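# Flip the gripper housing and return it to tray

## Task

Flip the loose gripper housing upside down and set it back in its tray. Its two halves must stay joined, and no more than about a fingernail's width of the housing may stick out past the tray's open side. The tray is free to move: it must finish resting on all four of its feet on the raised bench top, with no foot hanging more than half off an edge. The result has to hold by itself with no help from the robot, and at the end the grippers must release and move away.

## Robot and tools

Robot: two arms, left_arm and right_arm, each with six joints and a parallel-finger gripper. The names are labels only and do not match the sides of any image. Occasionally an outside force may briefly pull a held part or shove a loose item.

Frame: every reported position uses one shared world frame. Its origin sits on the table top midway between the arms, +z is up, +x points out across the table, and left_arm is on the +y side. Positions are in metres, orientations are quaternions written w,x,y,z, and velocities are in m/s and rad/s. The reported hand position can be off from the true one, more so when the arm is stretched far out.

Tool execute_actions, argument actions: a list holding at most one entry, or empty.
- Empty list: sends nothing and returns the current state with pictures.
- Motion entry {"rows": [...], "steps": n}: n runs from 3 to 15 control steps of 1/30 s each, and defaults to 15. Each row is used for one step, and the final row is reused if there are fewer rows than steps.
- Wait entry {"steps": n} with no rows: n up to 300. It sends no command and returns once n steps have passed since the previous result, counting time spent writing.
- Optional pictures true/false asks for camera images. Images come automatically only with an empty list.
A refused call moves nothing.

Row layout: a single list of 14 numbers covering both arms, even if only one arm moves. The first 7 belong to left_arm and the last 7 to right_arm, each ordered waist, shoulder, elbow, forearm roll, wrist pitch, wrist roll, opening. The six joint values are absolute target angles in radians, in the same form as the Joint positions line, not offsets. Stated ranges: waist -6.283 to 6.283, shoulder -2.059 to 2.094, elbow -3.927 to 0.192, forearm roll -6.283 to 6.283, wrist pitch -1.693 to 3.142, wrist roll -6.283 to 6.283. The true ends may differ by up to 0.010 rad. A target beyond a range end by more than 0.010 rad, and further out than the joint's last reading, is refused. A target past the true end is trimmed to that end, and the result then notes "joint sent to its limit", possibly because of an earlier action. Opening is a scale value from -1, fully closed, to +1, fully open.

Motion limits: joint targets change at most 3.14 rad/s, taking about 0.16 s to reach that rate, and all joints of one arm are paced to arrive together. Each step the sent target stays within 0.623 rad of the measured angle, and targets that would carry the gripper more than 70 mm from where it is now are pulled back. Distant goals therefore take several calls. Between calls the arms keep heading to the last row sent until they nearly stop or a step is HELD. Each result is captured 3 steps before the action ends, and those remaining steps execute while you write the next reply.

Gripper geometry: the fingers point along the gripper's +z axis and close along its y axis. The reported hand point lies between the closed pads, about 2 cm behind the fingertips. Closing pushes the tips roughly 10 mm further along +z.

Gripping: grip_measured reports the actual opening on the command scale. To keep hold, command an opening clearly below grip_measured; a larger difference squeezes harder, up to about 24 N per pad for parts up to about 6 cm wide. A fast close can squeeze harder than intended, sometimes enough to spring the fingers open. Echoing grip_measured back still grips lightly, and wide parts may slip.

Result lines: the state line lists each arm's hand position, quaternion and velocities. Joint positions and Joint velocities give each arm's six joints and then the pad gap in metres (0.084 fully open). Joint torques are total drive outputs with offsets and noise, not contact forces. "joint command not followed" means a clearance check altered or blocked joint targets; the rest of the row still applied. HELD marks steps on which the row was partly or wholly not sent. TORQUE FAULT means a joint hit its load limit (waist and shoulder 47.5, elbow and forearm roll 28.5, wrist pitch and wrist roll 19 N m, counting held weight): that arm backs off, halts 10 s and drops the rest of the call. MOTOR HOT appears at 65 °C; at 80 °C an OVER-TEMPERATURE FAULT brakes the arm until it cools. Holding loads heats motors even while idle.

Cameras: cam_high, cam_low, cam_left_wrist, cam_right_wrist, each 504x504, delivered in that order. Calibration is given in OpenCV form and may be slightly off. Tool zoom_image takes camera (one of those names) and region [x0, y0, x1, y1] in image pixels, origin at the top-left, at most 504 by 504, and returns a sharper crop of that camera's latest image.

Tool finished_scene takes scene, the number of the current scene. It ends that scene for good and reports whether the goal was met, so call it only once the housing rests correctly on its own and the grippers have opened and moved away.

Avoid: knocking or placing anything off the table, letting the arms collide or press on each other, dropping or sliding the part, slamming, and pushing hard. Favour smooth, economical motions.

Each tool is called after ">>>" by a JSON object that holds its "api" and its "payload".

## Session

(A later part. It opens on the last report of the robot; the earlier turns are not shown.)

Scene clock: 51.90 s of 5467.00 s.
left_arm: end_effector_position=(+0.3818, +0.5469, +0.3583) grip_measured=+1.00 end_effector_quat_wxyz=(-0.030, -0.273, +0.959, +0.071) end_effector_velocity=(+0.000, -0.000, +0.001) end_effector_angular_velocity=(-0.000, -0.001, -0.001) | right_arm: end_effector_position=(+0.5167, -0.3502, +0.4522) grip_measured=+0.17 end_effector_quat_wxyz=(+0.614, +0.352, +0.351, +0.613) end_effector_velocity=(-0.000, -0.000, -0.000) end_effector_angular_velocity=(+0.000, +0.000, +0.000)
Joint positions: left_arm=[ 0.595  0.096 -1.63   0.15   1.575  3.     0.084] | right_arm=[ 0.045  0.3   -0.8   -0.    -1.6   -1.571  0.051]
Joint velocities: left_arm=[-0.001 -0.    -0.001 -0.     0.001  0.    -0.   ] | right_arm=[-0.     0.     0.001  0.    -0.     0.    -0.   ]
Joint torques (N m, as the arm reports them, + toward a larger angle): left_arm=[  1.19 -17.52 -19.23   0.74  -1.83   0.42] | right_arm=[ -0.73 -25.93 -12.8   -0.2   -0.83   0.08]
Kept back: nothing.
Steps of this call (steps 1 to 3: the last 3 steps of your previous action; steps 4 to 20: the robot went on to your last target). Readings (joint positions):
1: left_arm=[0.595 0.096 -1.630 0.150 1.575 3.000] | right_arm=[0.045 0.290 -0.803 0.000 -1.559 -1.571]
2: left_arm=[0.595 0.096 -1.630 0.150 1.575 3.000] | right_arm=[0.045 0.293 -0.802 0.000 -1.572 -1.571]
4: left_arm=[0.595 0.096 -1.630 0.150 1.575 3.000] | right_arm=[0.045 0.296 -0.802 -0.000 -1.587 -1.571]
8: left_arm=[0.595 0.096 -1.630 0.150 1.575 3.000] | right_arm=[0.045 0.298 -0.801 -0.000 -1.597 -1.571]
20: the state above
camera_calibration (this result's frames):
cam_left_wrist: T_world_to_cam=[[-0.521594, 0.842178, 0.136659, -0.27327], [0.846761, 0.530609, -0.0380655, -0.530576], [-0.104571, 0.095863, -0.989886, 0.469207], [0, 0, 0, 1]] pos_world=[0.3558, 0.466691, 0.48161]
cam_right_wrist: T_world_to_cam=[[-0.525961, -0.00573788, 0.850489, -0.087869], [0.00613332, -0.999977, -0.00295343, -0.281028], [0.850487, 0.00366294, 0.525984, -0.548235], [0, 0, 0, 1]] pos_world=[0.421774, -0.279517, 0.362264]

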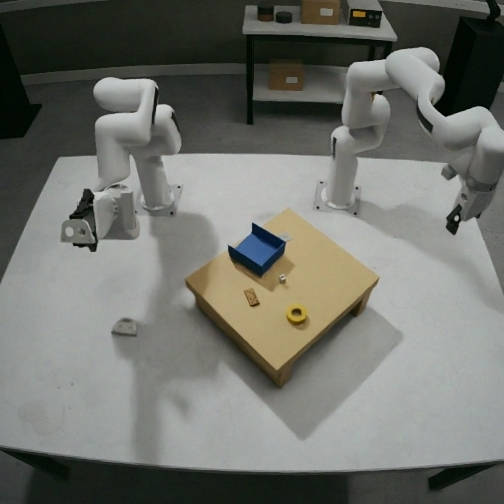

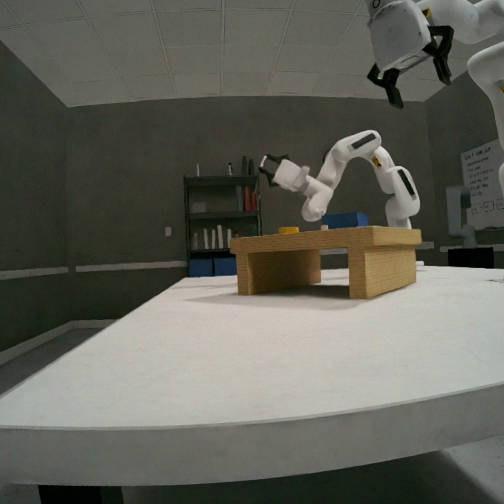

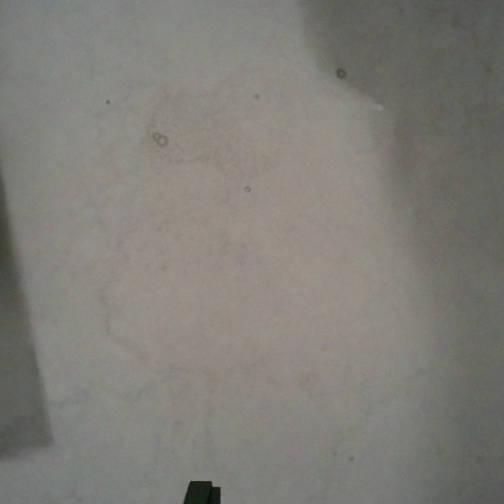

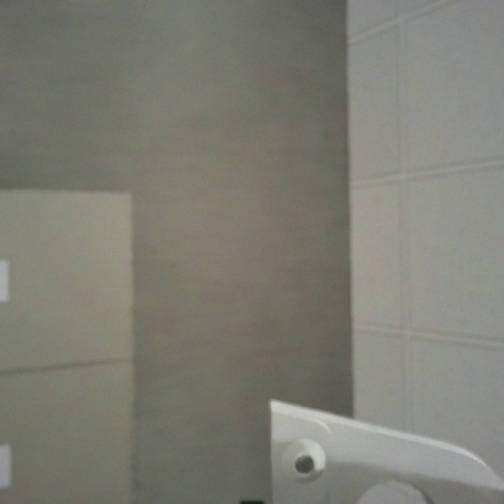

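>>> {"api": "execute_actions", "payload": {"actions": []}}

Scene clock: 52.33 s of 5467.00 s.
left_arm: end_effector_position=(+0.3818, +0.5469, +0.3583) grip_measured=+1.00 end_effector_quat_wxyz=(-0.030, -0.273, +0.959, +0.071) end_effector_velocity=(+0.000, +0.000, +0.000) end_effector_angular_velocity=(-0.000, -0.002, +0.000) | right_arm: end_effector_position=(+0.5167, -0.3502, +0.4521) grip_measured=+0.17 end_effector_quat_wxyz=(+0.614, +0.352, +0.352, +0.613) end_effector_velocity=(+0.000, +0.000, -0.001) end_effector_angular_velocity=(-0.000, +0.002, +0.000)
Joint positions: left_arm=[ 0.595  0.096 -1.63   0.15   1.575  3.     0.084] | right_arm=[ 0.045  0.3   -0.8   -0.    -1.6   -1.571  0.051]
Joint velocities: left_arm=[ 0.001 -0.    -0.001 -0.001 -0.     0.     0.   ] | right_arm=[ 0.     0.001  0.001 -0.    -0.    -0.    -0.   ]
Joint torques (N m, as the arm reports them, + toward a larger angle): left_arm=[  1.03 -17.57 -19.2    0.75  -1.73   0.56] | right_arm=[ -0.57 -26.13 -12.71  -0.35  -0.7    0.22]
Kept back: nothing.
Steps of this call (steps 1 to 13: the robot went on to your last target). Readings (joint positions):
1: left_arm=[0.595 0.096 -1.630 0.150 1.575 3.000] | right_arm=[0.045 0.300 -0.800 -0.000 -1.600 -1.571]
2: left_arm=[0.595 0.096 -1.630 0.150 1.575 3.000] | right_arm=[0.045 0.300 -0.800 -0.000 -1.600 -1.571]
4: left_arm=[0.595 0.096 -1.630 0.150 1.575 3.000] | right_arm=[0.045 0.300 -0.800 0.000 -1.600 -1.571]
8: left_arm=[0.595 0.096 -1.630 0.150 1.575 3.000] | right_arm=[0.045 0.300 -0.800 -0.000 -1.600 -1.571]
13: the state above
All arms were judged still, so your last target was given up. Only a new action makes them travel on or press farther. Fingers that are still opening or closing keep moving.
camera_calibration (this result's frames):
cam_left_wrist: T_world_to_cam=[[-0.521594, 0.842178, 0.136659, -0.27327], [0.846761, 0.530609, -0.0380654, -0.530576], [-0.104571, 0.0958631, -0.989886, 0.469207], [0, 0, 0, 1]] pos_world=[0.3558, 0.466691, 0.48161]
cam_right_wrist: T_world_to_cam=[[-0.525834, -0.00573738, 0.850568, -0.0878836], [0.00613121, -0.999977, -0.00295479, -0.281027], [0.850565, 0.00366128, 0.525857, -0.548172], [0, 0, 0, 1]] pos_world=[0.421767, -0.279518, 0.362181]

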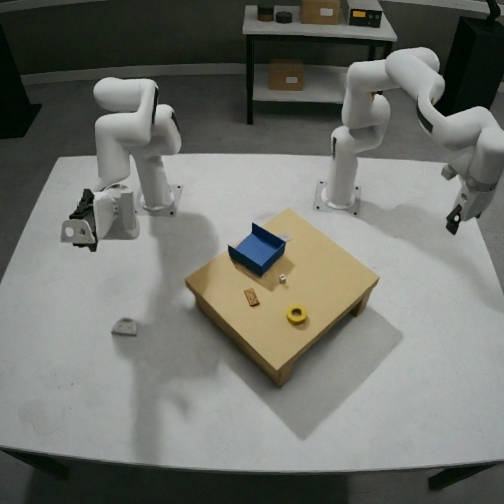

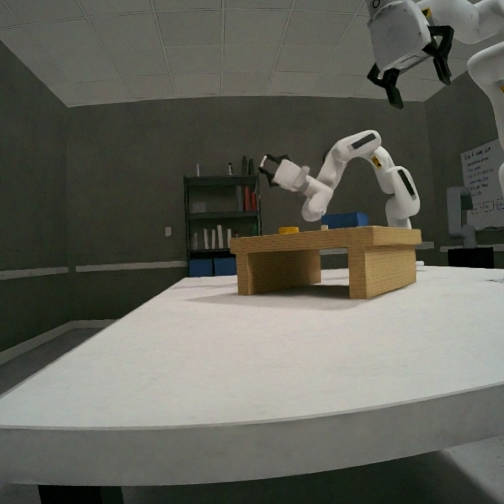

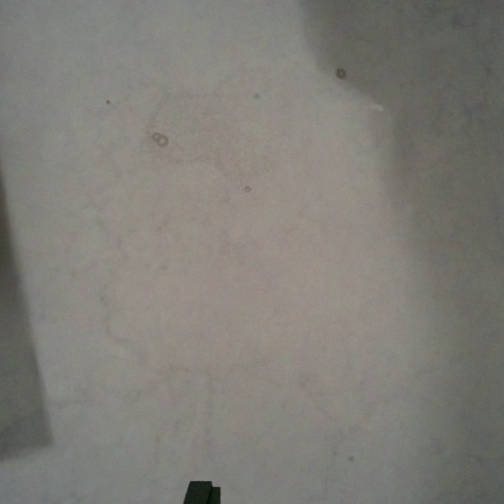

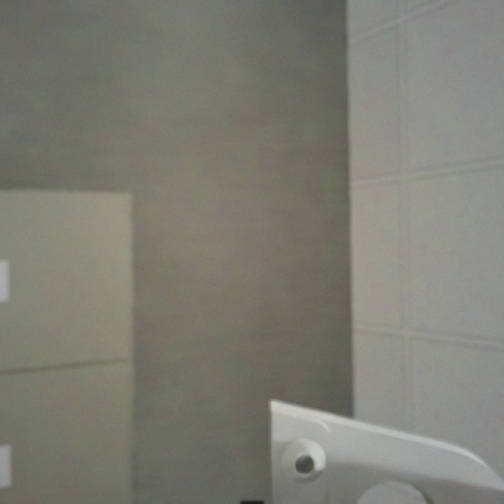

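>>> {"api": "execute_actions", "payload": {"actions": [{"rows":[[0.595,0.096,-1.63,0.15,1.575,3.0,1,0.045,0.3,-0.8,0,-1.6,-1.571,0.1],[0.595,0.096,-1.63,0.15,1.575,3.0,1,0.045,0.3,-0.8,0,-1.6,-1.571,0.15],[0.595,0.096,-1.63,0.15,1.575,3.0,1,0.045,0.3,-0.8,0,-1.6,-1.571,0.19],[0.595,0.096,-1.63,0.15,1.575,3.0,1,0.045,0.3,-0.8,0,-1.6,-1.571,0.22],[0.595,0.096,-1.63,0.15,1.575,3.0,1,0.045,0.3,-0.8,0,-1.6,-1.571,0.25],[0.595,0.096,-1.63,0.15,1.575,3.0,1,0.045,0.3,-0.8,0,-1.6,-1.571,0.28],[0.595,0.096,-1.63,0.15,1.575,3.0,1,0.045,0.3,-0.8,0,-1.6,-1.571,0.32]],"steps":15}], "pictures": true}}

Scene clock: 52.90 s of 5467.00 s.
left_arm: end_effector_position=(+0.3818, +0.5469, +0.3583) grip_measured=+1.00 end_effector_quat_wxyz=(-0.030, -0.273, +0.959, +0.071) end_effector_velocity=(+0.000, -0.001, +0.000) end_effector_angular_velocity=(+0.001, -0.000, -0.002) | right_arm: end_effector_position=(+0.5167, -0.3502, +0.4521) grip_measured=+0.31 end_effector_quat_wxyz=(+0.614, +0.352, +0.352, +0.613) end_effector_velocity=(+0.001, +0.000, -0.000) end_effector_angular_velocity=(+0.000, +0.002, +0.000)
Joint positions: left_arm=[ 0.595  0.096 -1.63   0.15   1.575  3.     0.084] | right_arm=[ 0.045  0.3   -0.8   -0.    -1.6   -1.571  0.057]
Joint velocities: left_arm=[-0.002 -0.     0.     0.001 -0.001  0.    -0.   ] | right_arm=[ 0.001 -0.    -0.001  0.     0.003 -0.     0.   ]
Joint torques (N m, as the arm reports them, + toward a larger angle): left_arm=[  1.18 -17.69 -19.21   0.67  -1.71   0.44] | right_arm=[ -0.97 -25.95 -12.69  -0.04  -0.74   0.03]
Steps of this call (steps 1 to 5: nothing new was sent; steps 6 to 17: the first 12 steps of this action). Readings (joint positions):
6: left_arm=[0.595 0.096 -1.630 0.150 1.575 3.000] | right_arm=[0.045 0.300 -0.800 -0.000 -1.600 -1.571]
7: left_arm=[0.595 0.096 -1.630 0.150 1.575 3.000] | right_arm=[0.045 0.300 -0.800 0.000 -1.600 -1.571]
9: left_arm=[0.595 0.096 -1.630 0.150 1.575 3.000] | right_arm=[0.045 0.300 -0.800 0.000 -1.600 -1.571]
13: left_arm=[0.595 0.096 -1.630 0.150 1.575 3.000] | right_arm=[0.045 0.300 -0.800 0.000 -1.600 -1.571]
17: the state above
camera_calibration (this result's frames):
cam_left_wrist: T_world_to_cam=[[-0.521594, 0.842178, 0.136659, -0.27327], [0.846761, 0.53061, -0.0380653, -0.530576], [-0.10457, 0.095863, -0.989887, 0.469207], [0, 0, 0, 1]] pos_world=[0.3558, 0.466691, 0.48161]
cam_right_wrist: T_world_to_cam=[[-0.52582, -0.00573689, 0.850577, -0.0878867], [0.00613056, -0.999977, -0.00295468, -0.281027], [0.850574, 0.00366089, 0.525843, -0.548165], [0, 0, 0, 1]] pos_world=[0.421765, -0.279518, 0.362173]

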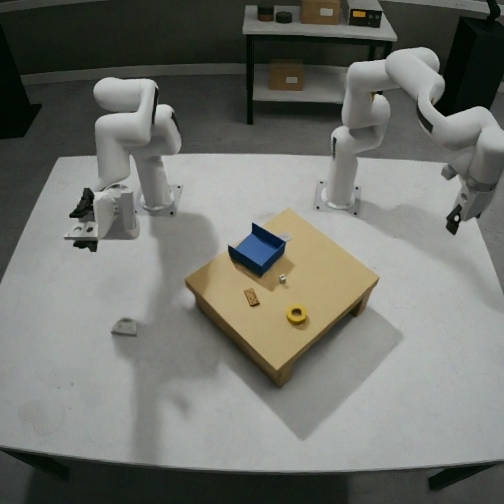

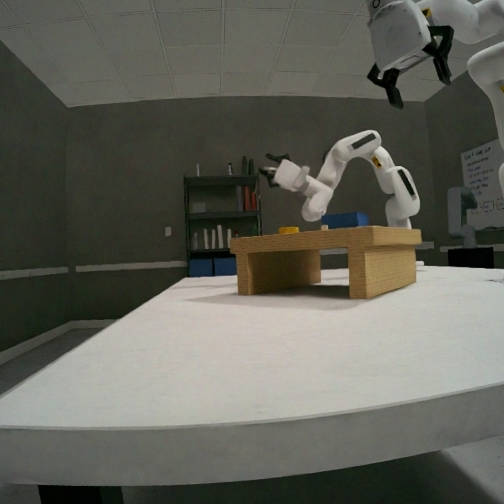

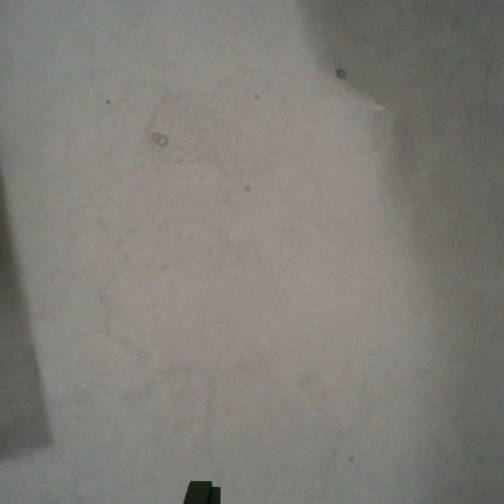

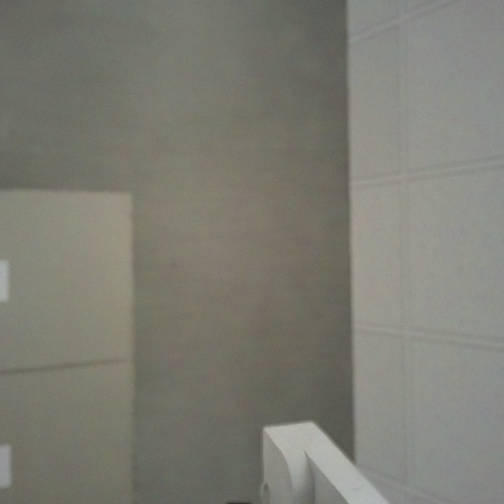

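It's toppling.

>>> {"api": "execute_actions", "payload": {"actions": [{"rows":[[0.595,0.096,-1.63,0.15,1.575,3.0,1,0.045,0.3,-0.8,0,-1.6,-1.571,0.35],[0.595,0.096,-1.63,0.15,1.575,3.0,1,0.045,0.3,-0.8,0,-1.6,-1.571,0.37],[0.595,0.096,-1.63,0.15,1.575,3.0,1,0.045,0.3,-0.8,0,-1.6,-1.571,0.39],[0.595,0.096,-1.63,0.15,1.575,3.0,1,0.045,0.3,-0.8,0,-1.6,-1.571,0.42]],"steps":15}], "pictures": true}}

>>> {"api": "zoom_image", "payload": {"camera": "cam_low", "region": [240,130,320,210]}}

Scene clock: 53.47 s of 5467.00 s.
left_arm: end_effector_position=(+0.3818, +0.5469, +0.3583) grip_measured=+1.00 end_effector_quat_wxyz=(-0.030, -0.273, +0.959, +0.071) end_effector_velocity=(+0.000, +0.000, +0.000) end_effector_angular_velocity=(-0.000, -0.001, -0.000) | right_arm: end_effector_position=(+0.5167, -0.3502, +0.4521) grip_measured=+0.41 end_effector_quat_wxyz=(+0.614, +0.352, +0.352, +0.613) end_effector_velocity=(-0.000, +0.000, +0.001) end_effector_angular_velocity=(-0.000, -0.001, +0.001)
Joint positions: left_arm=[ 0.595  0.096 -1.63   0.15   1.575  3.     0.084] | right_arm=[ 0.045  0.3   -0.8    0.    -1.6   -1.571  0.061]
Joint velocities: left_arm=[ 0.    -0.     0.    -0.001 -0.001  0.001 -0.   ] | right_arm=[ 0.    -0.002  0.    -0.001  0.001  0.     0.   ]
Joint torques (N m, as the arm reports them, + toward a larger angle): left_arm=[  1.48 -17.58 -19.31   0.66  -1.76   0.51] | right_arm=[ -0.93 -26.26 -12.7   -0.19  -0.61   0.31]
Steps of this call (steps 1 to 3: the last 3 steps of your previous action; steps 4 to 5: the robot went on to your last target; steps 6 to 17: the first 12 steps of this action). Readings (joint positions):
6: left_arm=[0.595 0.096 -1.630 0.150 1.575 3.000] | right_arm=[0.045 0.300 -0.800 0.000 -1.600 -1.571]
7: left_arm=[0.595 0.096 -1.630 0.150 1.575 3.000] | right_arm=[0.045 0.300 -0.800 -0.000 -1.600 -1.571]
9: left_arm=[0.595 0.096 -1.630 0.150 1.575 3.000] | right_arm=[0.045 0.300 -0.800 -0.000 -1.600 -1.571]
13: left_arm=[0.595 0.096 -1.630 0.150 1.575 3.000] | right_arm=[0.045 0.300 -0.800 0.000 -1.600 -1.571]
17: the state above
camera_calibration (this result's frames):
cam_left_wrist: T_world_to_cam=[[-0.521594, 0.842178, 0.136659, -0.273271], [0.846761, 0.530609, -0.0380655, -0.530576], [-0.104571, 0.095863, -0.989887, 0.469207], [0, 0, 0, 1]] pos_world=[0.3558, 0.466691, 0.48161]
cam_right_wrist: T_world_to_cam=[[-0.525825, -0.00573728, 0.850573, -0.0878851], [0.00613073, -0.999977, -0.00295502, -0.281027], [0.850571, 0.00366081, 0.525848, -0.548169], [0, 0, 0, 1]] pos_world=[0.421767, -0.279518, 0.362176]

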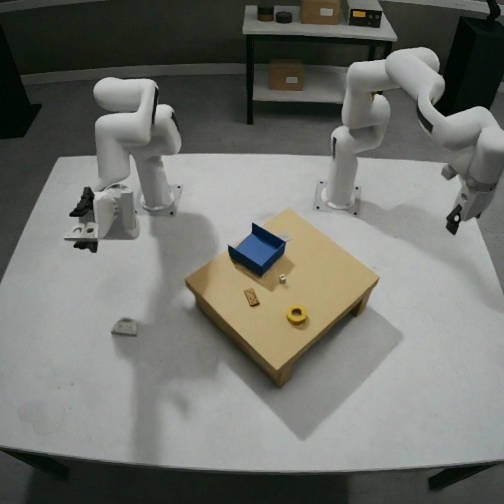

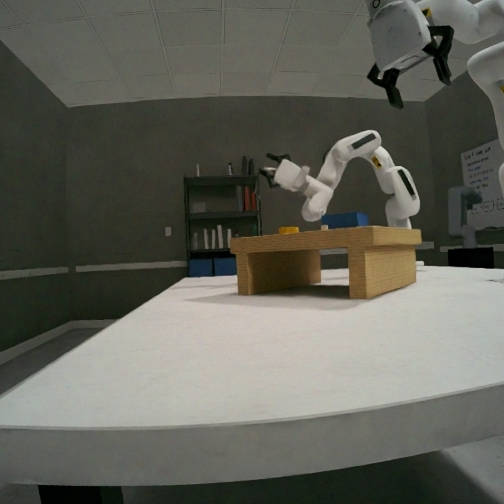

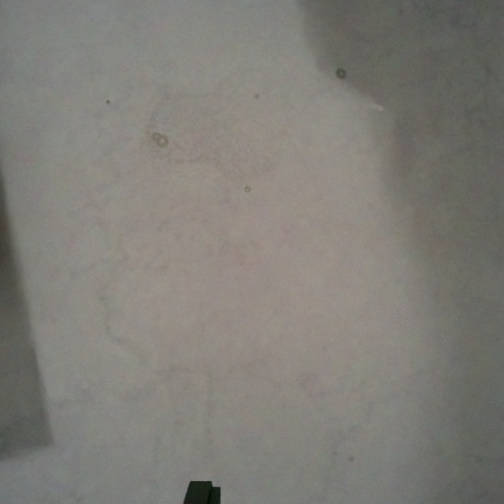

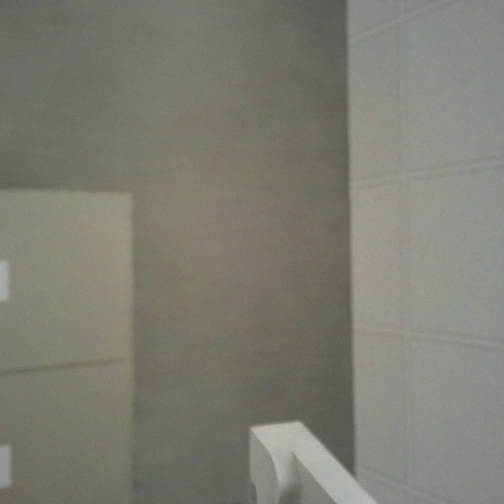

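Region (240, 130, 320, 210) of cam_low's 504x504 image, scaled by 6.300, with more detail than that image has.

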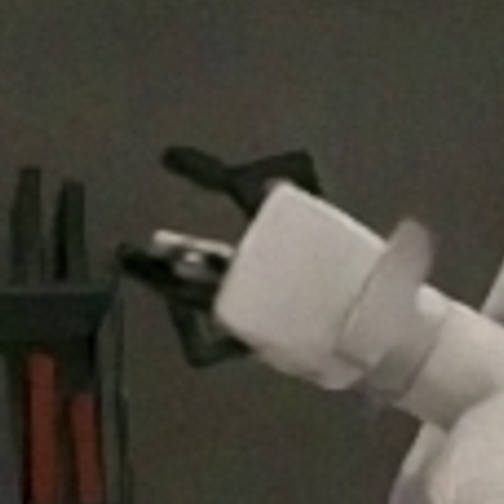

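>>> {"api": "execute_actions", "payload": {"actions": [{"rows":[[0.595,0.096,-1.63,0.15,1.575,3.0,1,0.045,0.3,-0.8,0,-1.6,-1.571,0.3],[0.595,0.096,-1.63,0.15,1.575,3.0,1,0.045,0.3,-0.8,0,-1.6,-1.571,0.15],[0.595,0.096,-1.63,0.15,1.575,3.0,1,0.045,0.3,-0.8,0,-1.6,-1.571,0],[0.595,0.096,-1.63,0.15,1.575,3.0,1,0.045,0.3,-0.8,0,-1.6,-1.571,-0.15],[0.595,0.096,-1.63,0.15,1.575,3.0,1,0.045,0.3,-0.8,0,-1.6,-1.571,-0.3],[0.595,0.096,-1.63,0.15,1.575,3.0,1,0.045,0.3,-0.8,0,-1.6,-1.571,-0.45],[0.595,0.096,-1.63,0.15,1.575,3.0,1,0.045,0.3,-0.8,0,-1.6,-1.571,-0.6],[0.595,0.096,-1.63,0.15,1.575,3.0,1,0.045,0.3,-0.8,0,-1.6,-1.571,-0.75],[0.595,0.096,-1.63,0.15,1.575,3.0,1,0.045,0.3,-0.8,0,-1.6,-1.571,-0.9],[0.595,0.096,-1.63,0.15,1.575,3.0,1,0.045,0.3,-0.8,0,-1.6,-1.571,-1]],"steps":15}], "pictures": true}}

>>> {"api": "zoom_image", "payload": {"camera": "cam_low", "region": [240,130,320,210]}}

Scene clock: 54.07 s of 5467.00 s.
left_arm: end_effector_position=(+0.3818, +0.5469, +0.3583) grip_measured=+1.00 end_effector_quat_wxyz=(-0.030, -0.273, +0.959, +0.071) end_effector_velocity=(-0.000, -0.000, -0.000) end_effector_angular_velocity=(-0.001, +0.001, +0.000) | right_arm: end_effector_position=(+0.5167, -0.3502, +0.4521) grip_measured=-0.79 end_effector_quat_wxyz=(+0.614, +0.352, +0.352, +0.613) end_effector_velocity=(+0.000, +0.000, -0.001) end_effector_angular_velocity=(-0.000, +0.002, +0.000)
Joint positions: left_arm=[ 0.595  0.096 -1.63   0.15   1.575  3.     0.084] | right_arm=[ 0.045  0.3   -0.8    0.    -1.6   -1.571  0.009]
Joint velocities: left_arm=[-0.     0.     0.    -0.     0.001 -0.     0.   ] | right_arm=[ 0.     0.002 -0.    -0.     0.    -0.    -0.   ]
Joint torques (N m, as the arm reports them, + toward a larger angle): left_arm=[  1.32 -17.59 -19.08   0.72  -1.8    0.52] | right_arm=[ -1.07 -26.02 -12.59  -0.77  -0.69   0.06]
Steps of this call (steps 1 to 3: the last 3 steps of your previous action; steps 4 to 6: the robot went on to your last target; steps 7 to 18: the first 12 steps of this action). Readings (joint positions):
7: left_arm=[0.595 0.096 -1.630 0.150 1.575 3.000] | right_arm=[0.045 0.300 -0.800 -0.000 -1.600 -1.571]
8: left_arm=[0.595 0.096 -1.630 0.150 1.575 3.000] | right_arm=[0.045 0.300 -0.800 -0.000 -1.600 -1.571]
10: left_arm=[0.595 0.096 -1.630 0.150 1.575 3.000] | right_arm=[0.045 0.300 -0.800 -0.000 -1.600 -1.571]
14: left_arm=[0.595 0.096 -1.630 0.150 1.575 3.000] | right_arm=[0.045 0.300 -0.800 -0.000 -1.600 -1.571]
18: the state above
camera_calibration (this result's frames):
cam_left_wrist: T_world_to_cam=[[-0.521594, 0.842178, 0.136659, -0.27327], [0.846761, 0.530609, -0.0380654, -0.530576], [-0.104571, 0.0958631, -0.989886, 0.469207], [0, 0, 0, 1]] pos_world=[0.3558, 0.466691, 0.48161]
cam_right_wrist: T_world_to_cam=[[-0.525825, -0.00573722, 0.850573, -0.0878851], [0.00613078, -0.999977, -0.00295491, -0.281027], [0.850571, 0.00366091, 0.525848, -0.548168], [0, 0, 0, 1]] pos_world=[0.421767, -0.279518, 0.362176]

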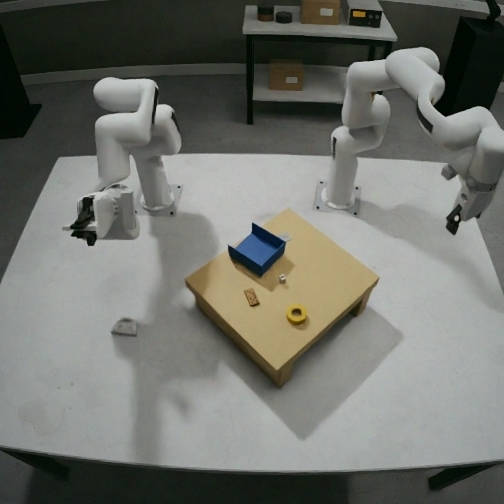

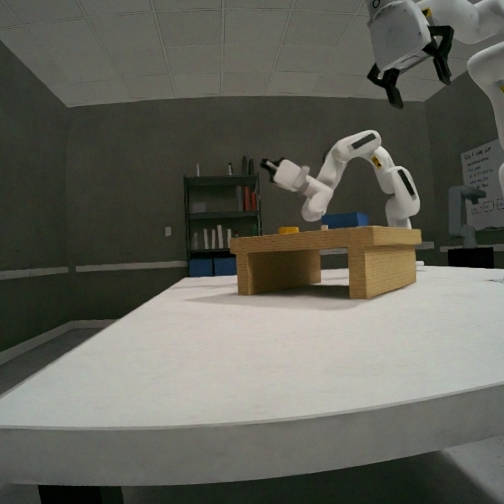

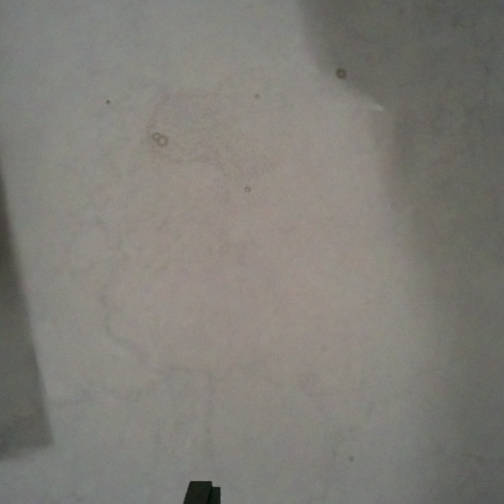

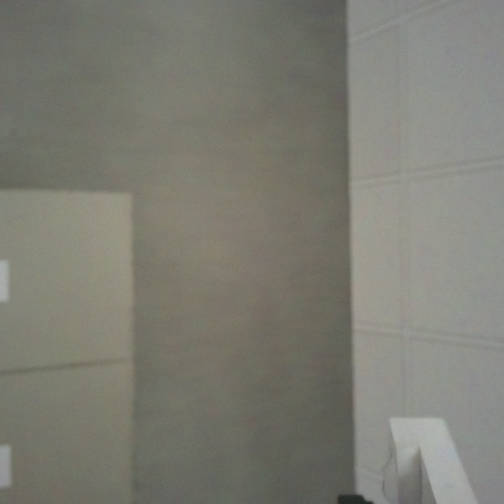

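Region (240, 130, 320, 210) of cam_low's 504x504 image, scaled by 6.300, with more detail than that image has.

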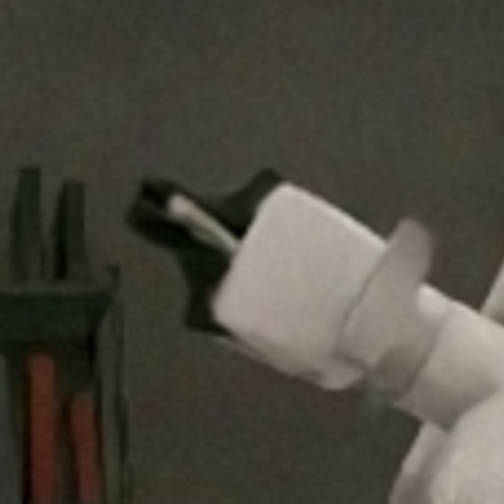

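>>> {"api": "execute_actions", "payload": {"actions": [{"rows":[[0.595,0.096,-1.63,0.15,1.575,3.0,1,-0.2,0.3,-0.681,0,-0.5,-1.571,-1]],"steps":15}]}}

>>> {"api": "execute_actions", "payload": {"actions": [{"steps":15}]}}

>>> {"api": "execute_actions", "payload": {"actions": [{"rows":[[0.595,0.096,-1.63,0.15,1.575,3.0,1,-0.2,0.36,-0.681,0,-0.54,-1.571,-1],[0.595,0.096,-1.63,0.15,1.575,3.0,1,-0.2,0.42,-0.681,0,-0.57,-1.571,-1],[0.595,0.096,-1.63,0.15,1.575,3.0,1,-0.2,0.47,-0.681,0,-0.6,-1.571,-1],[0.595,0.096,-1.63,0.15,1.575,3.0,1,-0.2,0.5,-0.681,0,-0.62,-1.571,-1]],"steps":15}]}}

>>> {"api": "execute_actions", "payload": {"actions": [{"rows":[[0.595,0.096,-1.63,0.15,1.575,3.0,1,-0.2,0.515,-0.681,0,-0.63,-1.571,-1],[0.595,0.096,-1.63,0.15,1.575,3.0,1,-0.2,0.531,-0.681,0,-0.635,-1.571,-1]],"steps":15}], "pictures": true}}

>>> {"api": "zoom_image", "payload": {"camera": "cam_high", "region": [30,230,180,380]}}

Scene clock: 54.77 s of 5467.00 s.
left_arm: end_effector_position=(+0.3818, +0.5469, +0.3583) grip_measured=+1.00 end_effector_quat_wxyz=(-0.030, -0.273, +0.959, +0.071) end_effector_velocity=(-0.001, +0.000, -0.001) end_effector_angular_velocity=(+0.001, +0.003, -0.000) | right_arm: end_effector_position=(+0.5610, -0.4240, +0.3435) grip_measured=-0.79 end_effector_quat_wxyz=(+0.553, +0.507, +0.447, +0.487) end_effector_velocity=(+0.077, -0.191, -0.385) end_effector_angular_velocity=(+0.182, +1.438, -0.301)
Joint positions: left_arm=[ 0.595  0.096 -1.63   0.15   1.575  3.     0.084] | right_arm=[-0.079  0.3   -0.74   0.    -1.217 -1.571  0.009]
Joint velocities: left_arm=[-0.     0.     0.002  0.002  0.001  0.    -0.   ] | right_arm=[-0.302  0.001  0.146 -0.002  1.303  0.     0.   ]
Joint torques (N m, as the arm reports them, + toward a larger angle): left_arm=[  1.42 -17.83 -19.09   0.57  -1.81   0.56] | right_arm=[ -0.16 -26.23 -12.45  -0.56  -1.57   0.22]
Steps of this call (steps 1 to 3: the last 3 steps of your previous action; steps 4 to 9: the robot went on to your last target; steps 10 to 21: the first 12 steps of this action). Readings (joint positions):
10: left_arm=[0.595 0.096 -1.630 0.150 1.575 3.000] | right_arm=[0.045 0.300 -0.800 -0.000 -1.600 -1.571]
11: left_arm=[0.595 0.096 -1.630 0.150 1.575 3.000] | right_arm=[0.043 0.300 -0.799 -0.000 -1.594 -1.571]
13: left_arm=[0.595 0.096 -1.630 0.150 1.575 3.000] | right_arm=[0.027 0.299 -0.791 -0.000 -1.547 -1.571]
17: left_arm=[0.595 0.096 -1.630 0.150 1.575 3.000] | right_arm=[-0.034 0.300 -0.762 0.000 -1.386 -1.571]
21: the state above

Scene clock: 55.27 s of 5467.00 s.
left_arm: end_effector_position=(+0.3818, +0.5469, +0.3583) grip_measured=+1.00 end_effector_quat_wxyz=(-0.030, -0.273, +0.959, +0.071) end_effector_velocity=(-0.000, +0.001, +0.001) end_effector_angular_velocity=(+0.001, -0.001, +0.001) | right_arm: end_effector_position=(+0.5375, -0.4869, +0.1478) grip_measured=-0.79 end_effector_quat_wxyz=(+0.357, +0.701, +0.551, +0.280) end_effector_velocity=(-0.102, -0.048, -0.209) end_effector_angular_velocity=(+0.184, +0.756, -0.122)
Joint positions: left_arm=[ 0.595  0.096 -1.63   0.15   1.575  3.     0.084] | right_arm=[-0.191  0.301 -0.684  0.    -0.558 -1.571  0.009]
Joint velocities: left_arm=[ 0.001 -0.001 -0.001  0.001 -0.     0.    -0.   ] | right_arm=[-0.121  0.006  0.07   0.001  0.702 -0.    -0.   ]
Joint torques (N m, as the arm reports them, + toward a larger angle): left_arm=[  1.57 -17.87 -19.15   0.69  -1.77   0.45] | right_arm=[  2.87 -29.19 -14.61  -0.6   -3.19  -0.11]
Kept back: nothing.
Steps of this call (steps 1 to 3: the last 3 steps of your previous action; steps 4 to 15: the robot went on to your last target). Readings (joint positions):
1: left_arm=[0.595 0.096 -1.630 0.150 1.575 3.000] | right_arm=[-0.089 0.300 -0.735 0.000 -1.173 -1.571]
2: left_arm=[0.595 0.096 -1.630 0.150 1.575 3.000] | right_arm=[-0.098 0.300 -0.731 0.000 -1.128 -1.571]
4: left_arm=[0.595 0.096 -1.630 0.150 1.575 3.000] | right_arm=[-0.114 0.300 -0.723 0.000 -1.037 -1.571]
8: left_arm=[0.595 0.096 -1.630 0.150 1.575 3.000] | right_arm=[-0.144 0.300 -0.708 0.000 -0.851 -1.571]
15: the state above

Scene clock: 55.67 s of 5467.00 s.
left_arm: end_effector_position=(+0.3818, +0.5469, +0.3583) grip_measured=+1.00 end_effector_quat_wxyz=(-0.030, -0.273, +0.959, +0.071) end_effector_velocity=(-0.000, +0.000, +0.000) end_effector_angular_velocity=(+0.001, -0.000, +0.001) | right_arm: end_effector_position=(+0.5087, -0.4846, +0.0498) grip_measured=-0.79 end_effector_quat_wxyz=(+0.308, +0.726, +0.566, +0.240) end_effector_velocity=(+0.015, -0.005, -0.002) end_effector_angular_velocity=(-0.014, -0.055, -0.001)
Joint positions: left_arm=[ 0.595  0.096 -1.63   0.15   1.575  3.     0.084] | right_arm=[-0.2    0.493 -0.679 -0.    -0.615 -1.571  0.009]
Joint velocities: left_arm=[ 0.001 -0.001  0.001  0.    -0.    -0.     0.   ] | right_arm=[-0.002  0.068 -0.049 -0.001 -0.075  0.     0.   ]
Joint torques (N m, as the arm reports them, + toward a larger angle): left_arm=[  1.32 -17.65 -19.15   0.77  -1.83   0.52] | right_arm=[ -0.72 -30.18 -11.09   0.05  -2.47  -0.1 ]
Steps of this call (steps 1 to 12: the first 12 steps of this action). Readings (joint positions):
1: left_arm=[0.595 0.096 -1.630 0.150 1.575 3.000] | right_arm=[-0.195 0.301 -0.683 0.000 -0.539 -1.571]
2: left_arm=[0.595 0.096 -1.630 0.150 1.575 3.000] | right_arm=[-0.196 0.305 -0.683 0.000 -0.530 -1.571]
4: left_arm=[0.595 0.096 -1.630 0.150 1.575 3.000] | right_arm=[-0.198 0.342 -0.686 -0.000 -0.542 -1.571]
8: left_arm=[0.595 0.096 -1.630 0.150 1.575 3.000] | right_arm=[-0.199 0.457 -0.678 -0.000 -0.594 -1.571]
12: the state above

Scene clock: 56.17 s of 5467.00 s.
left_arm: end_effector_position=(+0.3818, +0.5469, +0.3583) grip_measured=+1.00 end_effector_quat_wxyz=(-0.030, -0.273, +0.959, +0.071) end_effector_velocity=(+0.000, -0.000, -0.000) end_effector_angular_velocity=(+0.002, +0.001, -0.001) | right_arm: end_effector_position=(+0.5037, -0.4835, +0.0346) grip_measured=-0.79 end_effector_quat_wxyz=(+0.302, +0.729, +0.568, +0.235) end_effector_velocity=(+0.000, +0.000, -0.001) end_effector_angular_velocity=(-0.000, -0.001, +0.001)
Joint positions: left_arm=[ 0.595  0.096 -1.63   0.15   1.575  3.     0.084] | right_arm=[-0.2    0.53  -0.681 -0.    -0.635 -1.571  0.009]
Joint velocities: left_arm=[-0.001 -0.     0.001  0.002 -0.001 -0.    -0.   ] | right_arm=[ 0.001  0.006 -0.002 -0.    -0.005  0.    -0.   ]
Joint torques (N m, as the arm reports them, + toward a larger angle): left_arm=[  1.33 -17.58 -19.11   0.72  -1.78   0.5 ] | right_arm=[ -1.21 -27.54  -9.54  -0.01  -2.41   0.12]
Steps of this call (steps 1 to 3: the last 3 steps of your previous action; steps 4 to 15: the first 12 steps of this action). Readings (joint positions):
4: left_arm=[0.595 0.096 -1.630 0.150 1.575 3.000] | right_arm=[-0.200 0.497 -0.682 -0.000 -0.620 -1.571]
5: left_arm=[0.595 0.096 -1.630 0.150 1.575 3.000] | right_arm=[-0.200 0.500 -0.682 -0.000 -0.622 -1.571]
7: left_arm=[0.595 0.096 -1.630 0.150 1.575 3.000] | right_arm=[-0.200 0.513 -0.683 -0.000 -0.628 -1.571]
11: left_arm=[0.595 0.096 -1.630 0.150 1.575 3.000] | right_arm=[-0.200 0.528 -0.680 0.000 -0.633 -1.571]
15: the state above
camera_calibration (this result's frames):
cam_left_wrist: T_world_to_cam=[[-0.521594, 0.842178, 0.136659, -0.27327], [0.846761, 0.53061, -0.0380653, -0.530576], [-0.10457, 0.095863, -0.989887, 0.469207], [0, 0, 0, 1]] pos_world=[0.3558, 0.466691, 0.48161]
cam_right_wrist: T_world_to_cam=[[0.666524, -0.175164, 0.724613, -0.418453], [-0.245304, -0.969407, -0.00869959, -0.273885], [0.703968, -0.171952, -0.689102, -0.286147], [0, 0, 0, 1]] pos_world=[0.413162, -0.388007, 0.103649]

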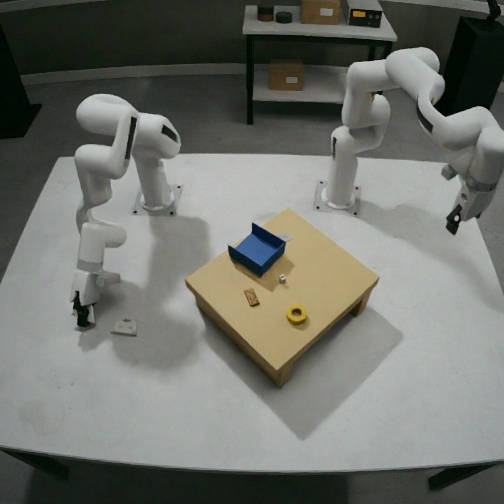

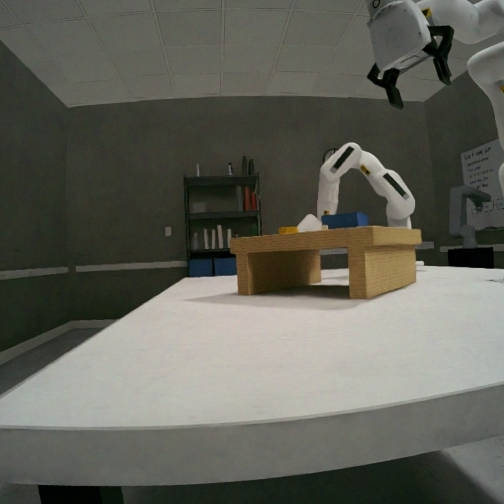

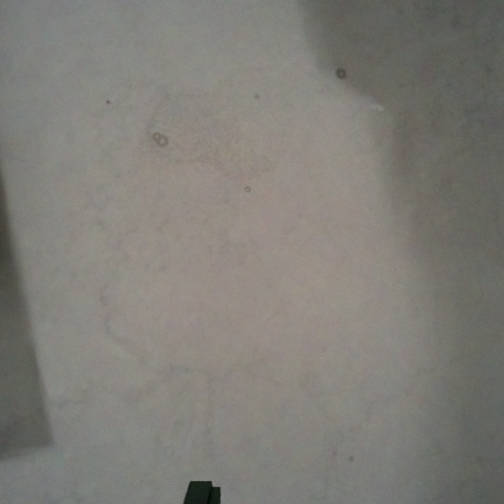

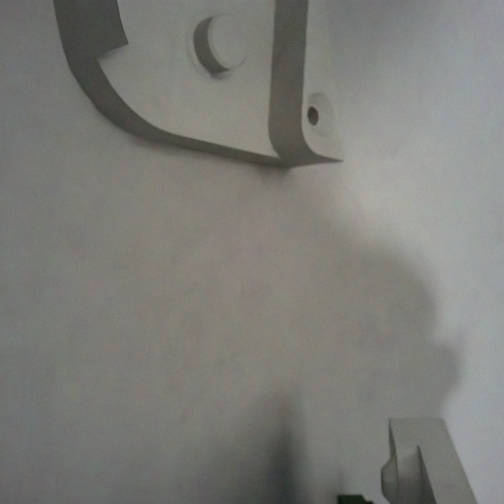

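Region (30, 230, 180, 380) of cam_high's 504x504 image, scaled by 3.360, with more detail than that image has.

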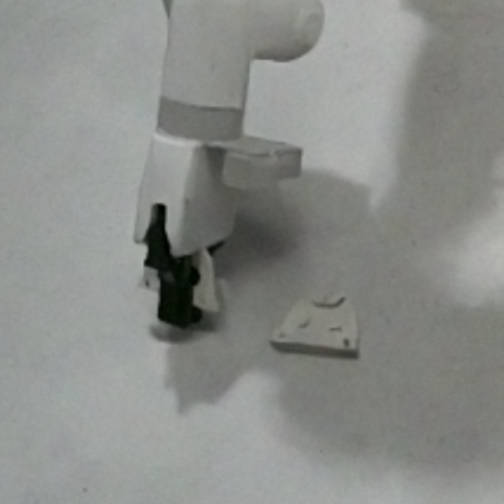

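>>> {"api": "execute_actions", "payload": {"actions": [{"rows":[[0.595,0.096,-1.63,0.15,1.575,3.0,1,-0.2,0.531,-0.681,0,-0.635,-1.571,-0.75],[0.595,0.096,-1.63,0.15,1.575,3.0,1,-0.2,0.531,-0.681,0,-0.635,-1.571,-0.65],[0.595,0.096,-1.63,0.15,1.575,3.0,1,-0.2,0.531,-0.681,0,-0.635,-1.571,-0.55],[0.595,0.096,-1.63,0.15,1.575,3.0,1,-0.2,0.531,-0.681,0,-0.635,-1.571,-0.45],[0.595,0.096,-1.63,0.15,1.575,3.0,1,-0.2,0.531,-0.681,0,-0.635,-1.571,-0.35],[0.595,0.096,-1.63,0.15,1.575,3.0,1,-0.2,0.531,-0.681,0,-0.635,-1.571,-0.25],[0.595,0.096,-1.63,0.15,1.575,3.0,1,-0.2,0.531,-0.681,0,-0.635,-1.571,-0.15]],"steps":12}]}}

>>> {"api": "execute_actions", "payload": {"actions": [{"rows":[[0.595,0.096,-1.63,0.15,1.575,3.0,1,-0.2,0.51,-0.62,0,-0.67,-1.571,-0.1],[0.595,0.096,-1.63,0.15,1.575,3.0,1,-0.2,0.49,-0.565,0,-0.705,-1.571,-0.1],[0.595,0.096,-1.63,0.15,1.575,3.0,1,-0.2,0.467,-0.51,0,-0.742,-1.571,-0.1]],"steps":15}]}}

>>> {"api": "execute_actions", "payload": {"actions": [{"rows":[[0.595,0.096,-1.63,0.15,1.575,3.0,1,-0.2,0.452,-0.46,0,-0.775,-1.571,-0.1],[0.595,0.096,-1.63,0.15,1.575,3.0,1,-0.2,0.436,-0.413,0,-0.808,-1.571,-0.1]],"steps":15}], "pictures": true}}

>>> {"api": "zoom_image", "payload": {"camera": "cam_high", "region": [30,230,180,380]}}

Scene clock: 56.73 s of 5467.00 s.
left_arm: end_effector_position=(+0.3818, +0.5469, +0.3583) grip_measured=+1.00 end_effector_quat_wxyz=(-0.030, -0.273, +0.959, +0.071) end_effector_velocity=(+0.000, -0.000, -0.000) end_effector_angular_velocity=(+0.002, +0.002, -0.002) | right_arm: end_effector_position=(+0.5034, -0.4834, +0.0340) grip_measured=-0.18 end_effector_quat_wxyz=(+0.302, +0.729, +0.568, +0.235) end_effector_velocity=(+0.000, -0.000, +0.000) end_effector_angular_velocity=(+0.000, -0.000, -0.001)
Joint positions: left_arm=[ 0.595  0.096 -1.63   0.15   1.575  3.     0.084] | right_arm=[-0.2    0.531 -0.681 -0.    -0.635 -1.571  0.036]
Joint velocities: left_arm=[-0.002  0.     0.001  0.002 -0.    -0.    -0.   ] | right_arm=[-0.     0.    -0.001  0.001  0.     0.     0.024]
Joint torques (N m, as the arm reports them, + toward a larger angle): left_arm=[  1.33 -17.58 -19.14   0.72  -1.8    0.44] | right_arm=[ -0.73 -28.09  -9.81  -0.48  -2.58   0.36]
Steps of this call (steps 1 to 3: the last 3 steps of your previous action; steps 4 to 8: the robot went on to your last target; steps 9 to 17: the first 9 steps of this action). Readings (joint positions):
9: left_arm=[0.595 0.096 -1.630 0.150 1.575 3.000] | right_arm=[-0.200 0.531 -0.681 -0.000 -0.635 -1.571]
10: left_arm=[0.595 0.096 -1.630 0.150 1.575 3.000] | right_arm=[-0.200 0.531 -0.681 -0.000 -0.635 -1.571]
12: left_arm=[0.595 0.096 -1.630 0.150 1.575 3.000] | right_arm=[-0.200 0.531 -0.681 -0.000 -0.635 -1.571]
16: left_arm=[0.595 0.096 -1.630 0.150 1.575 3.000] | right_arm=[-0.200 0.531 -0.681 -0.000 -0.635 -1.571]
17: the state above

Scene clock: 57.23 s of 5467.00 s.
left_arm: end_effector_position=(+0.3818, +0.5469, +0.3583) grip_measured=+1.00 end_effector_quat_wxyz=(-0.030, -0.273, +0.959, +0.071) end_effector_velocity=(-0.000, +0.000, -0.001) end_effector_angular_velocity=(+0.001, +0.002, -0.000) | right_arm: end_effector_position=(+0.4562, -0.4715, +0.0335) grip_measured=-0.11 end_effector_quat_wxyz=(+0.301, +0.729, +0.568, +0.235) end_effector_velocity=(-0.010, +0.002, +0.007) end_effector_angular_velocity=(-0.005, -0.021, -0.001)
Joint positions: left_arm=[ 0.595  0.096 -1.63   0.15   1.575  3.     0.084] | right_arm=[-0.2    0.469 -0.515  0.    -0.738 -1.571  0.039]
Joint velocities: left_arm=[-0.     0.     0.001  0.001 -0.    -0.    -0.   ] | right_arm=[-0.    -0.024  0.047  0.001 -0.045  0.     0.   ]
Joint torques (N m, as the arm reports them, + toward a larger angle): left_arm=[  1.29 -17.8  -19.21   0.65  -1.84   0.42] | right_arm=[ -0.48 -23.65  -8.32   0.26  -2.57   0.09]
Steps of this call (steps 1 to 3: the last 3 steps of your previous action; steps 4 to 15: the first 12 steps of this action). Readings (joint positions):
4: left_arm=[0.595 0.096 -1.630 0.150 1.575 3.000] | right_arm=[-0.200 0.531 -0.681 -0.000 -0.635 -1.571]
5: left_arm=[0.595 0.096 -1.630 0.150 1.575 3.000] | right_arm=[-0.200 0.529 -0.677 -0.000 -0.639 -1.571]
7: left_arm=[0.595 0.096 -1.630 0.150 1.575 3.000] | right_arm=[-0.200 0.514 -0.638 -0.000 -0.664 -1.571]
11: left_arm=[0.595 0.096 -1.630 0.150 1.575 3.000] | right_arm=[-0.200 0.478 -0.536 0.000 -0.724 -1.571]
15: the state above

Scene clock: 57.73 s of 5467.00 s.
left_arm: end_effector_position=(+0.3818, +0.5469, +0.3583) grip_measured=+1.00 end_effector_quat_wxyz=(-0.030, -0.273, +0.959, +0.071) end_effector_velocity=(-0.000, +0.001, -0.000) end_effector_angular_velocity=(+0.002, +0.001, +0.001) | right_arm: end_effector_position=(+0.4269, -0.4641, +0.0340) grip_measured=-0.11 end_effector_quat_wxyz=(+0.302, +0.729, +0.568, +0.235) end_effector_velocity=(-0.005, +0.000, +0.003) end_effector_angular_velocity=(-0.002, -0.010, -0.003)
Joint positions: left_arm=[ 0.595  0.096 -1.63   0.15   1.575  3.     0.084] | right_arm=[-0.2    0.437 -0.416 -0.    -0.806 -1.571  0.039]
Joint velocities: left_arm=[ 0.001  0.     0.     0.002 -0.     0.     0.   ] | right_arm=[-0.001 -0.009  0.02   0.002 -0.021  0.    -0.   ]
Joint torques (N m, as the arm reports them, + toward a larger angle): left_arm=[  1.02 -17.46 -19.27   0.64  -1.84   0.45] | right_arm=[ -0.82 -22.04  -6.92  -0.11  -2.2   -0.03]
Steps of this call (steps 1 to 3: the last 3 steps of your previous action; steps 4 to 15: the first 12 steps of this action). Readings (joint positions):
4: left_arm=[0.595 0.096 -1.630 0.150 1.575 3.000] | right_arm=[-0.200 0.468 -0.512 -0.000 -0.741 -1.571]
5: left_arm=[0.595 0.096 -1.630 0.150 1.575 3.000] | right_arm=[-0.200 0.466 -0.507 -0.000 -0.745 -1.571]
7: left_arm=[0.595 0.096 -1.630 0.150 1.575 3.000] | right_arm=[-0.200 0.455 -0.475 -0.000 -0.768 -1.571]
11: left_arm=[0.595 0.096 -1.630 0.150 1.575 3.000] | right_arm=[-0.200 0.440 -0.423 0.000 -0.799 -1.571]
15: the state above
camera_calibration (this result's frames):
cam_left_wrist: T_world_to_cam=[[-0.521594, 0.842178, 0.136659, -0.27327], [0.846761, 0.530609, -0.0380655, -0.530576], [-0.104571, 0.0958629, -0.989887, 0.469207], [0, 0, 0, 1]] pos_world=[0.3558, 0.466691, 0.48161]
cam_right_wrist: T_world_to_cam=[[0.667125, -0.175329, 0.724019, -0.36373], [-0.245329, -0.969401, -0.008699, -0.273947], [0.70339, -0.17182, -0.689725, -0.22884], [0, 0, 0, 1]] pos_world=[0.33641, -0.368656, 0.103128]

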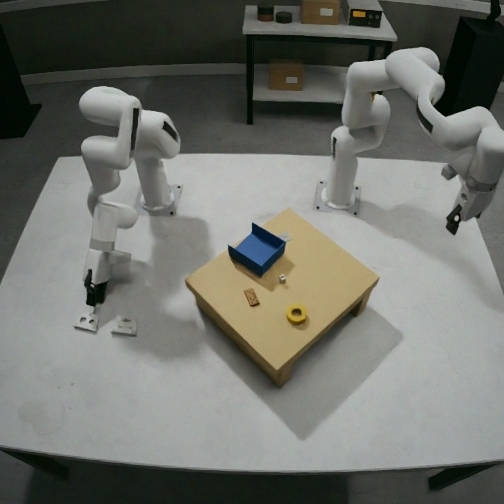

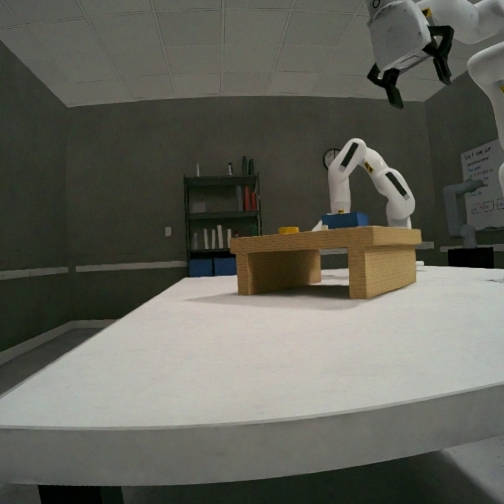

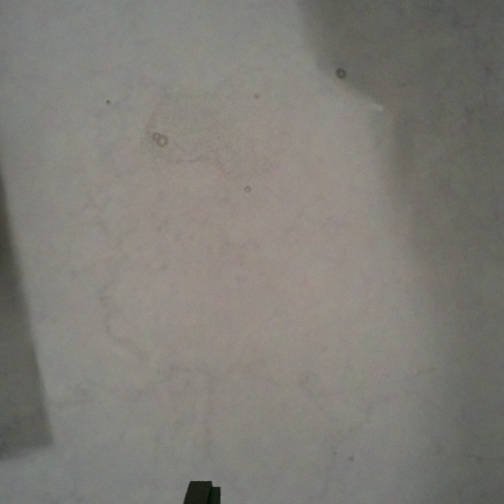

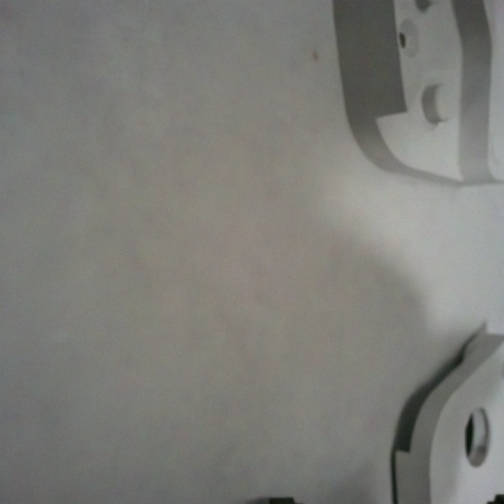

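Region (30, 230, 180, 380) of cam_high's 504x504 image, scaled by 3.360, with more detail than that image has.

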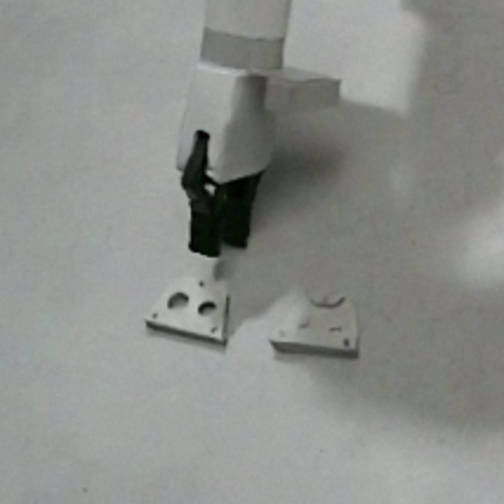

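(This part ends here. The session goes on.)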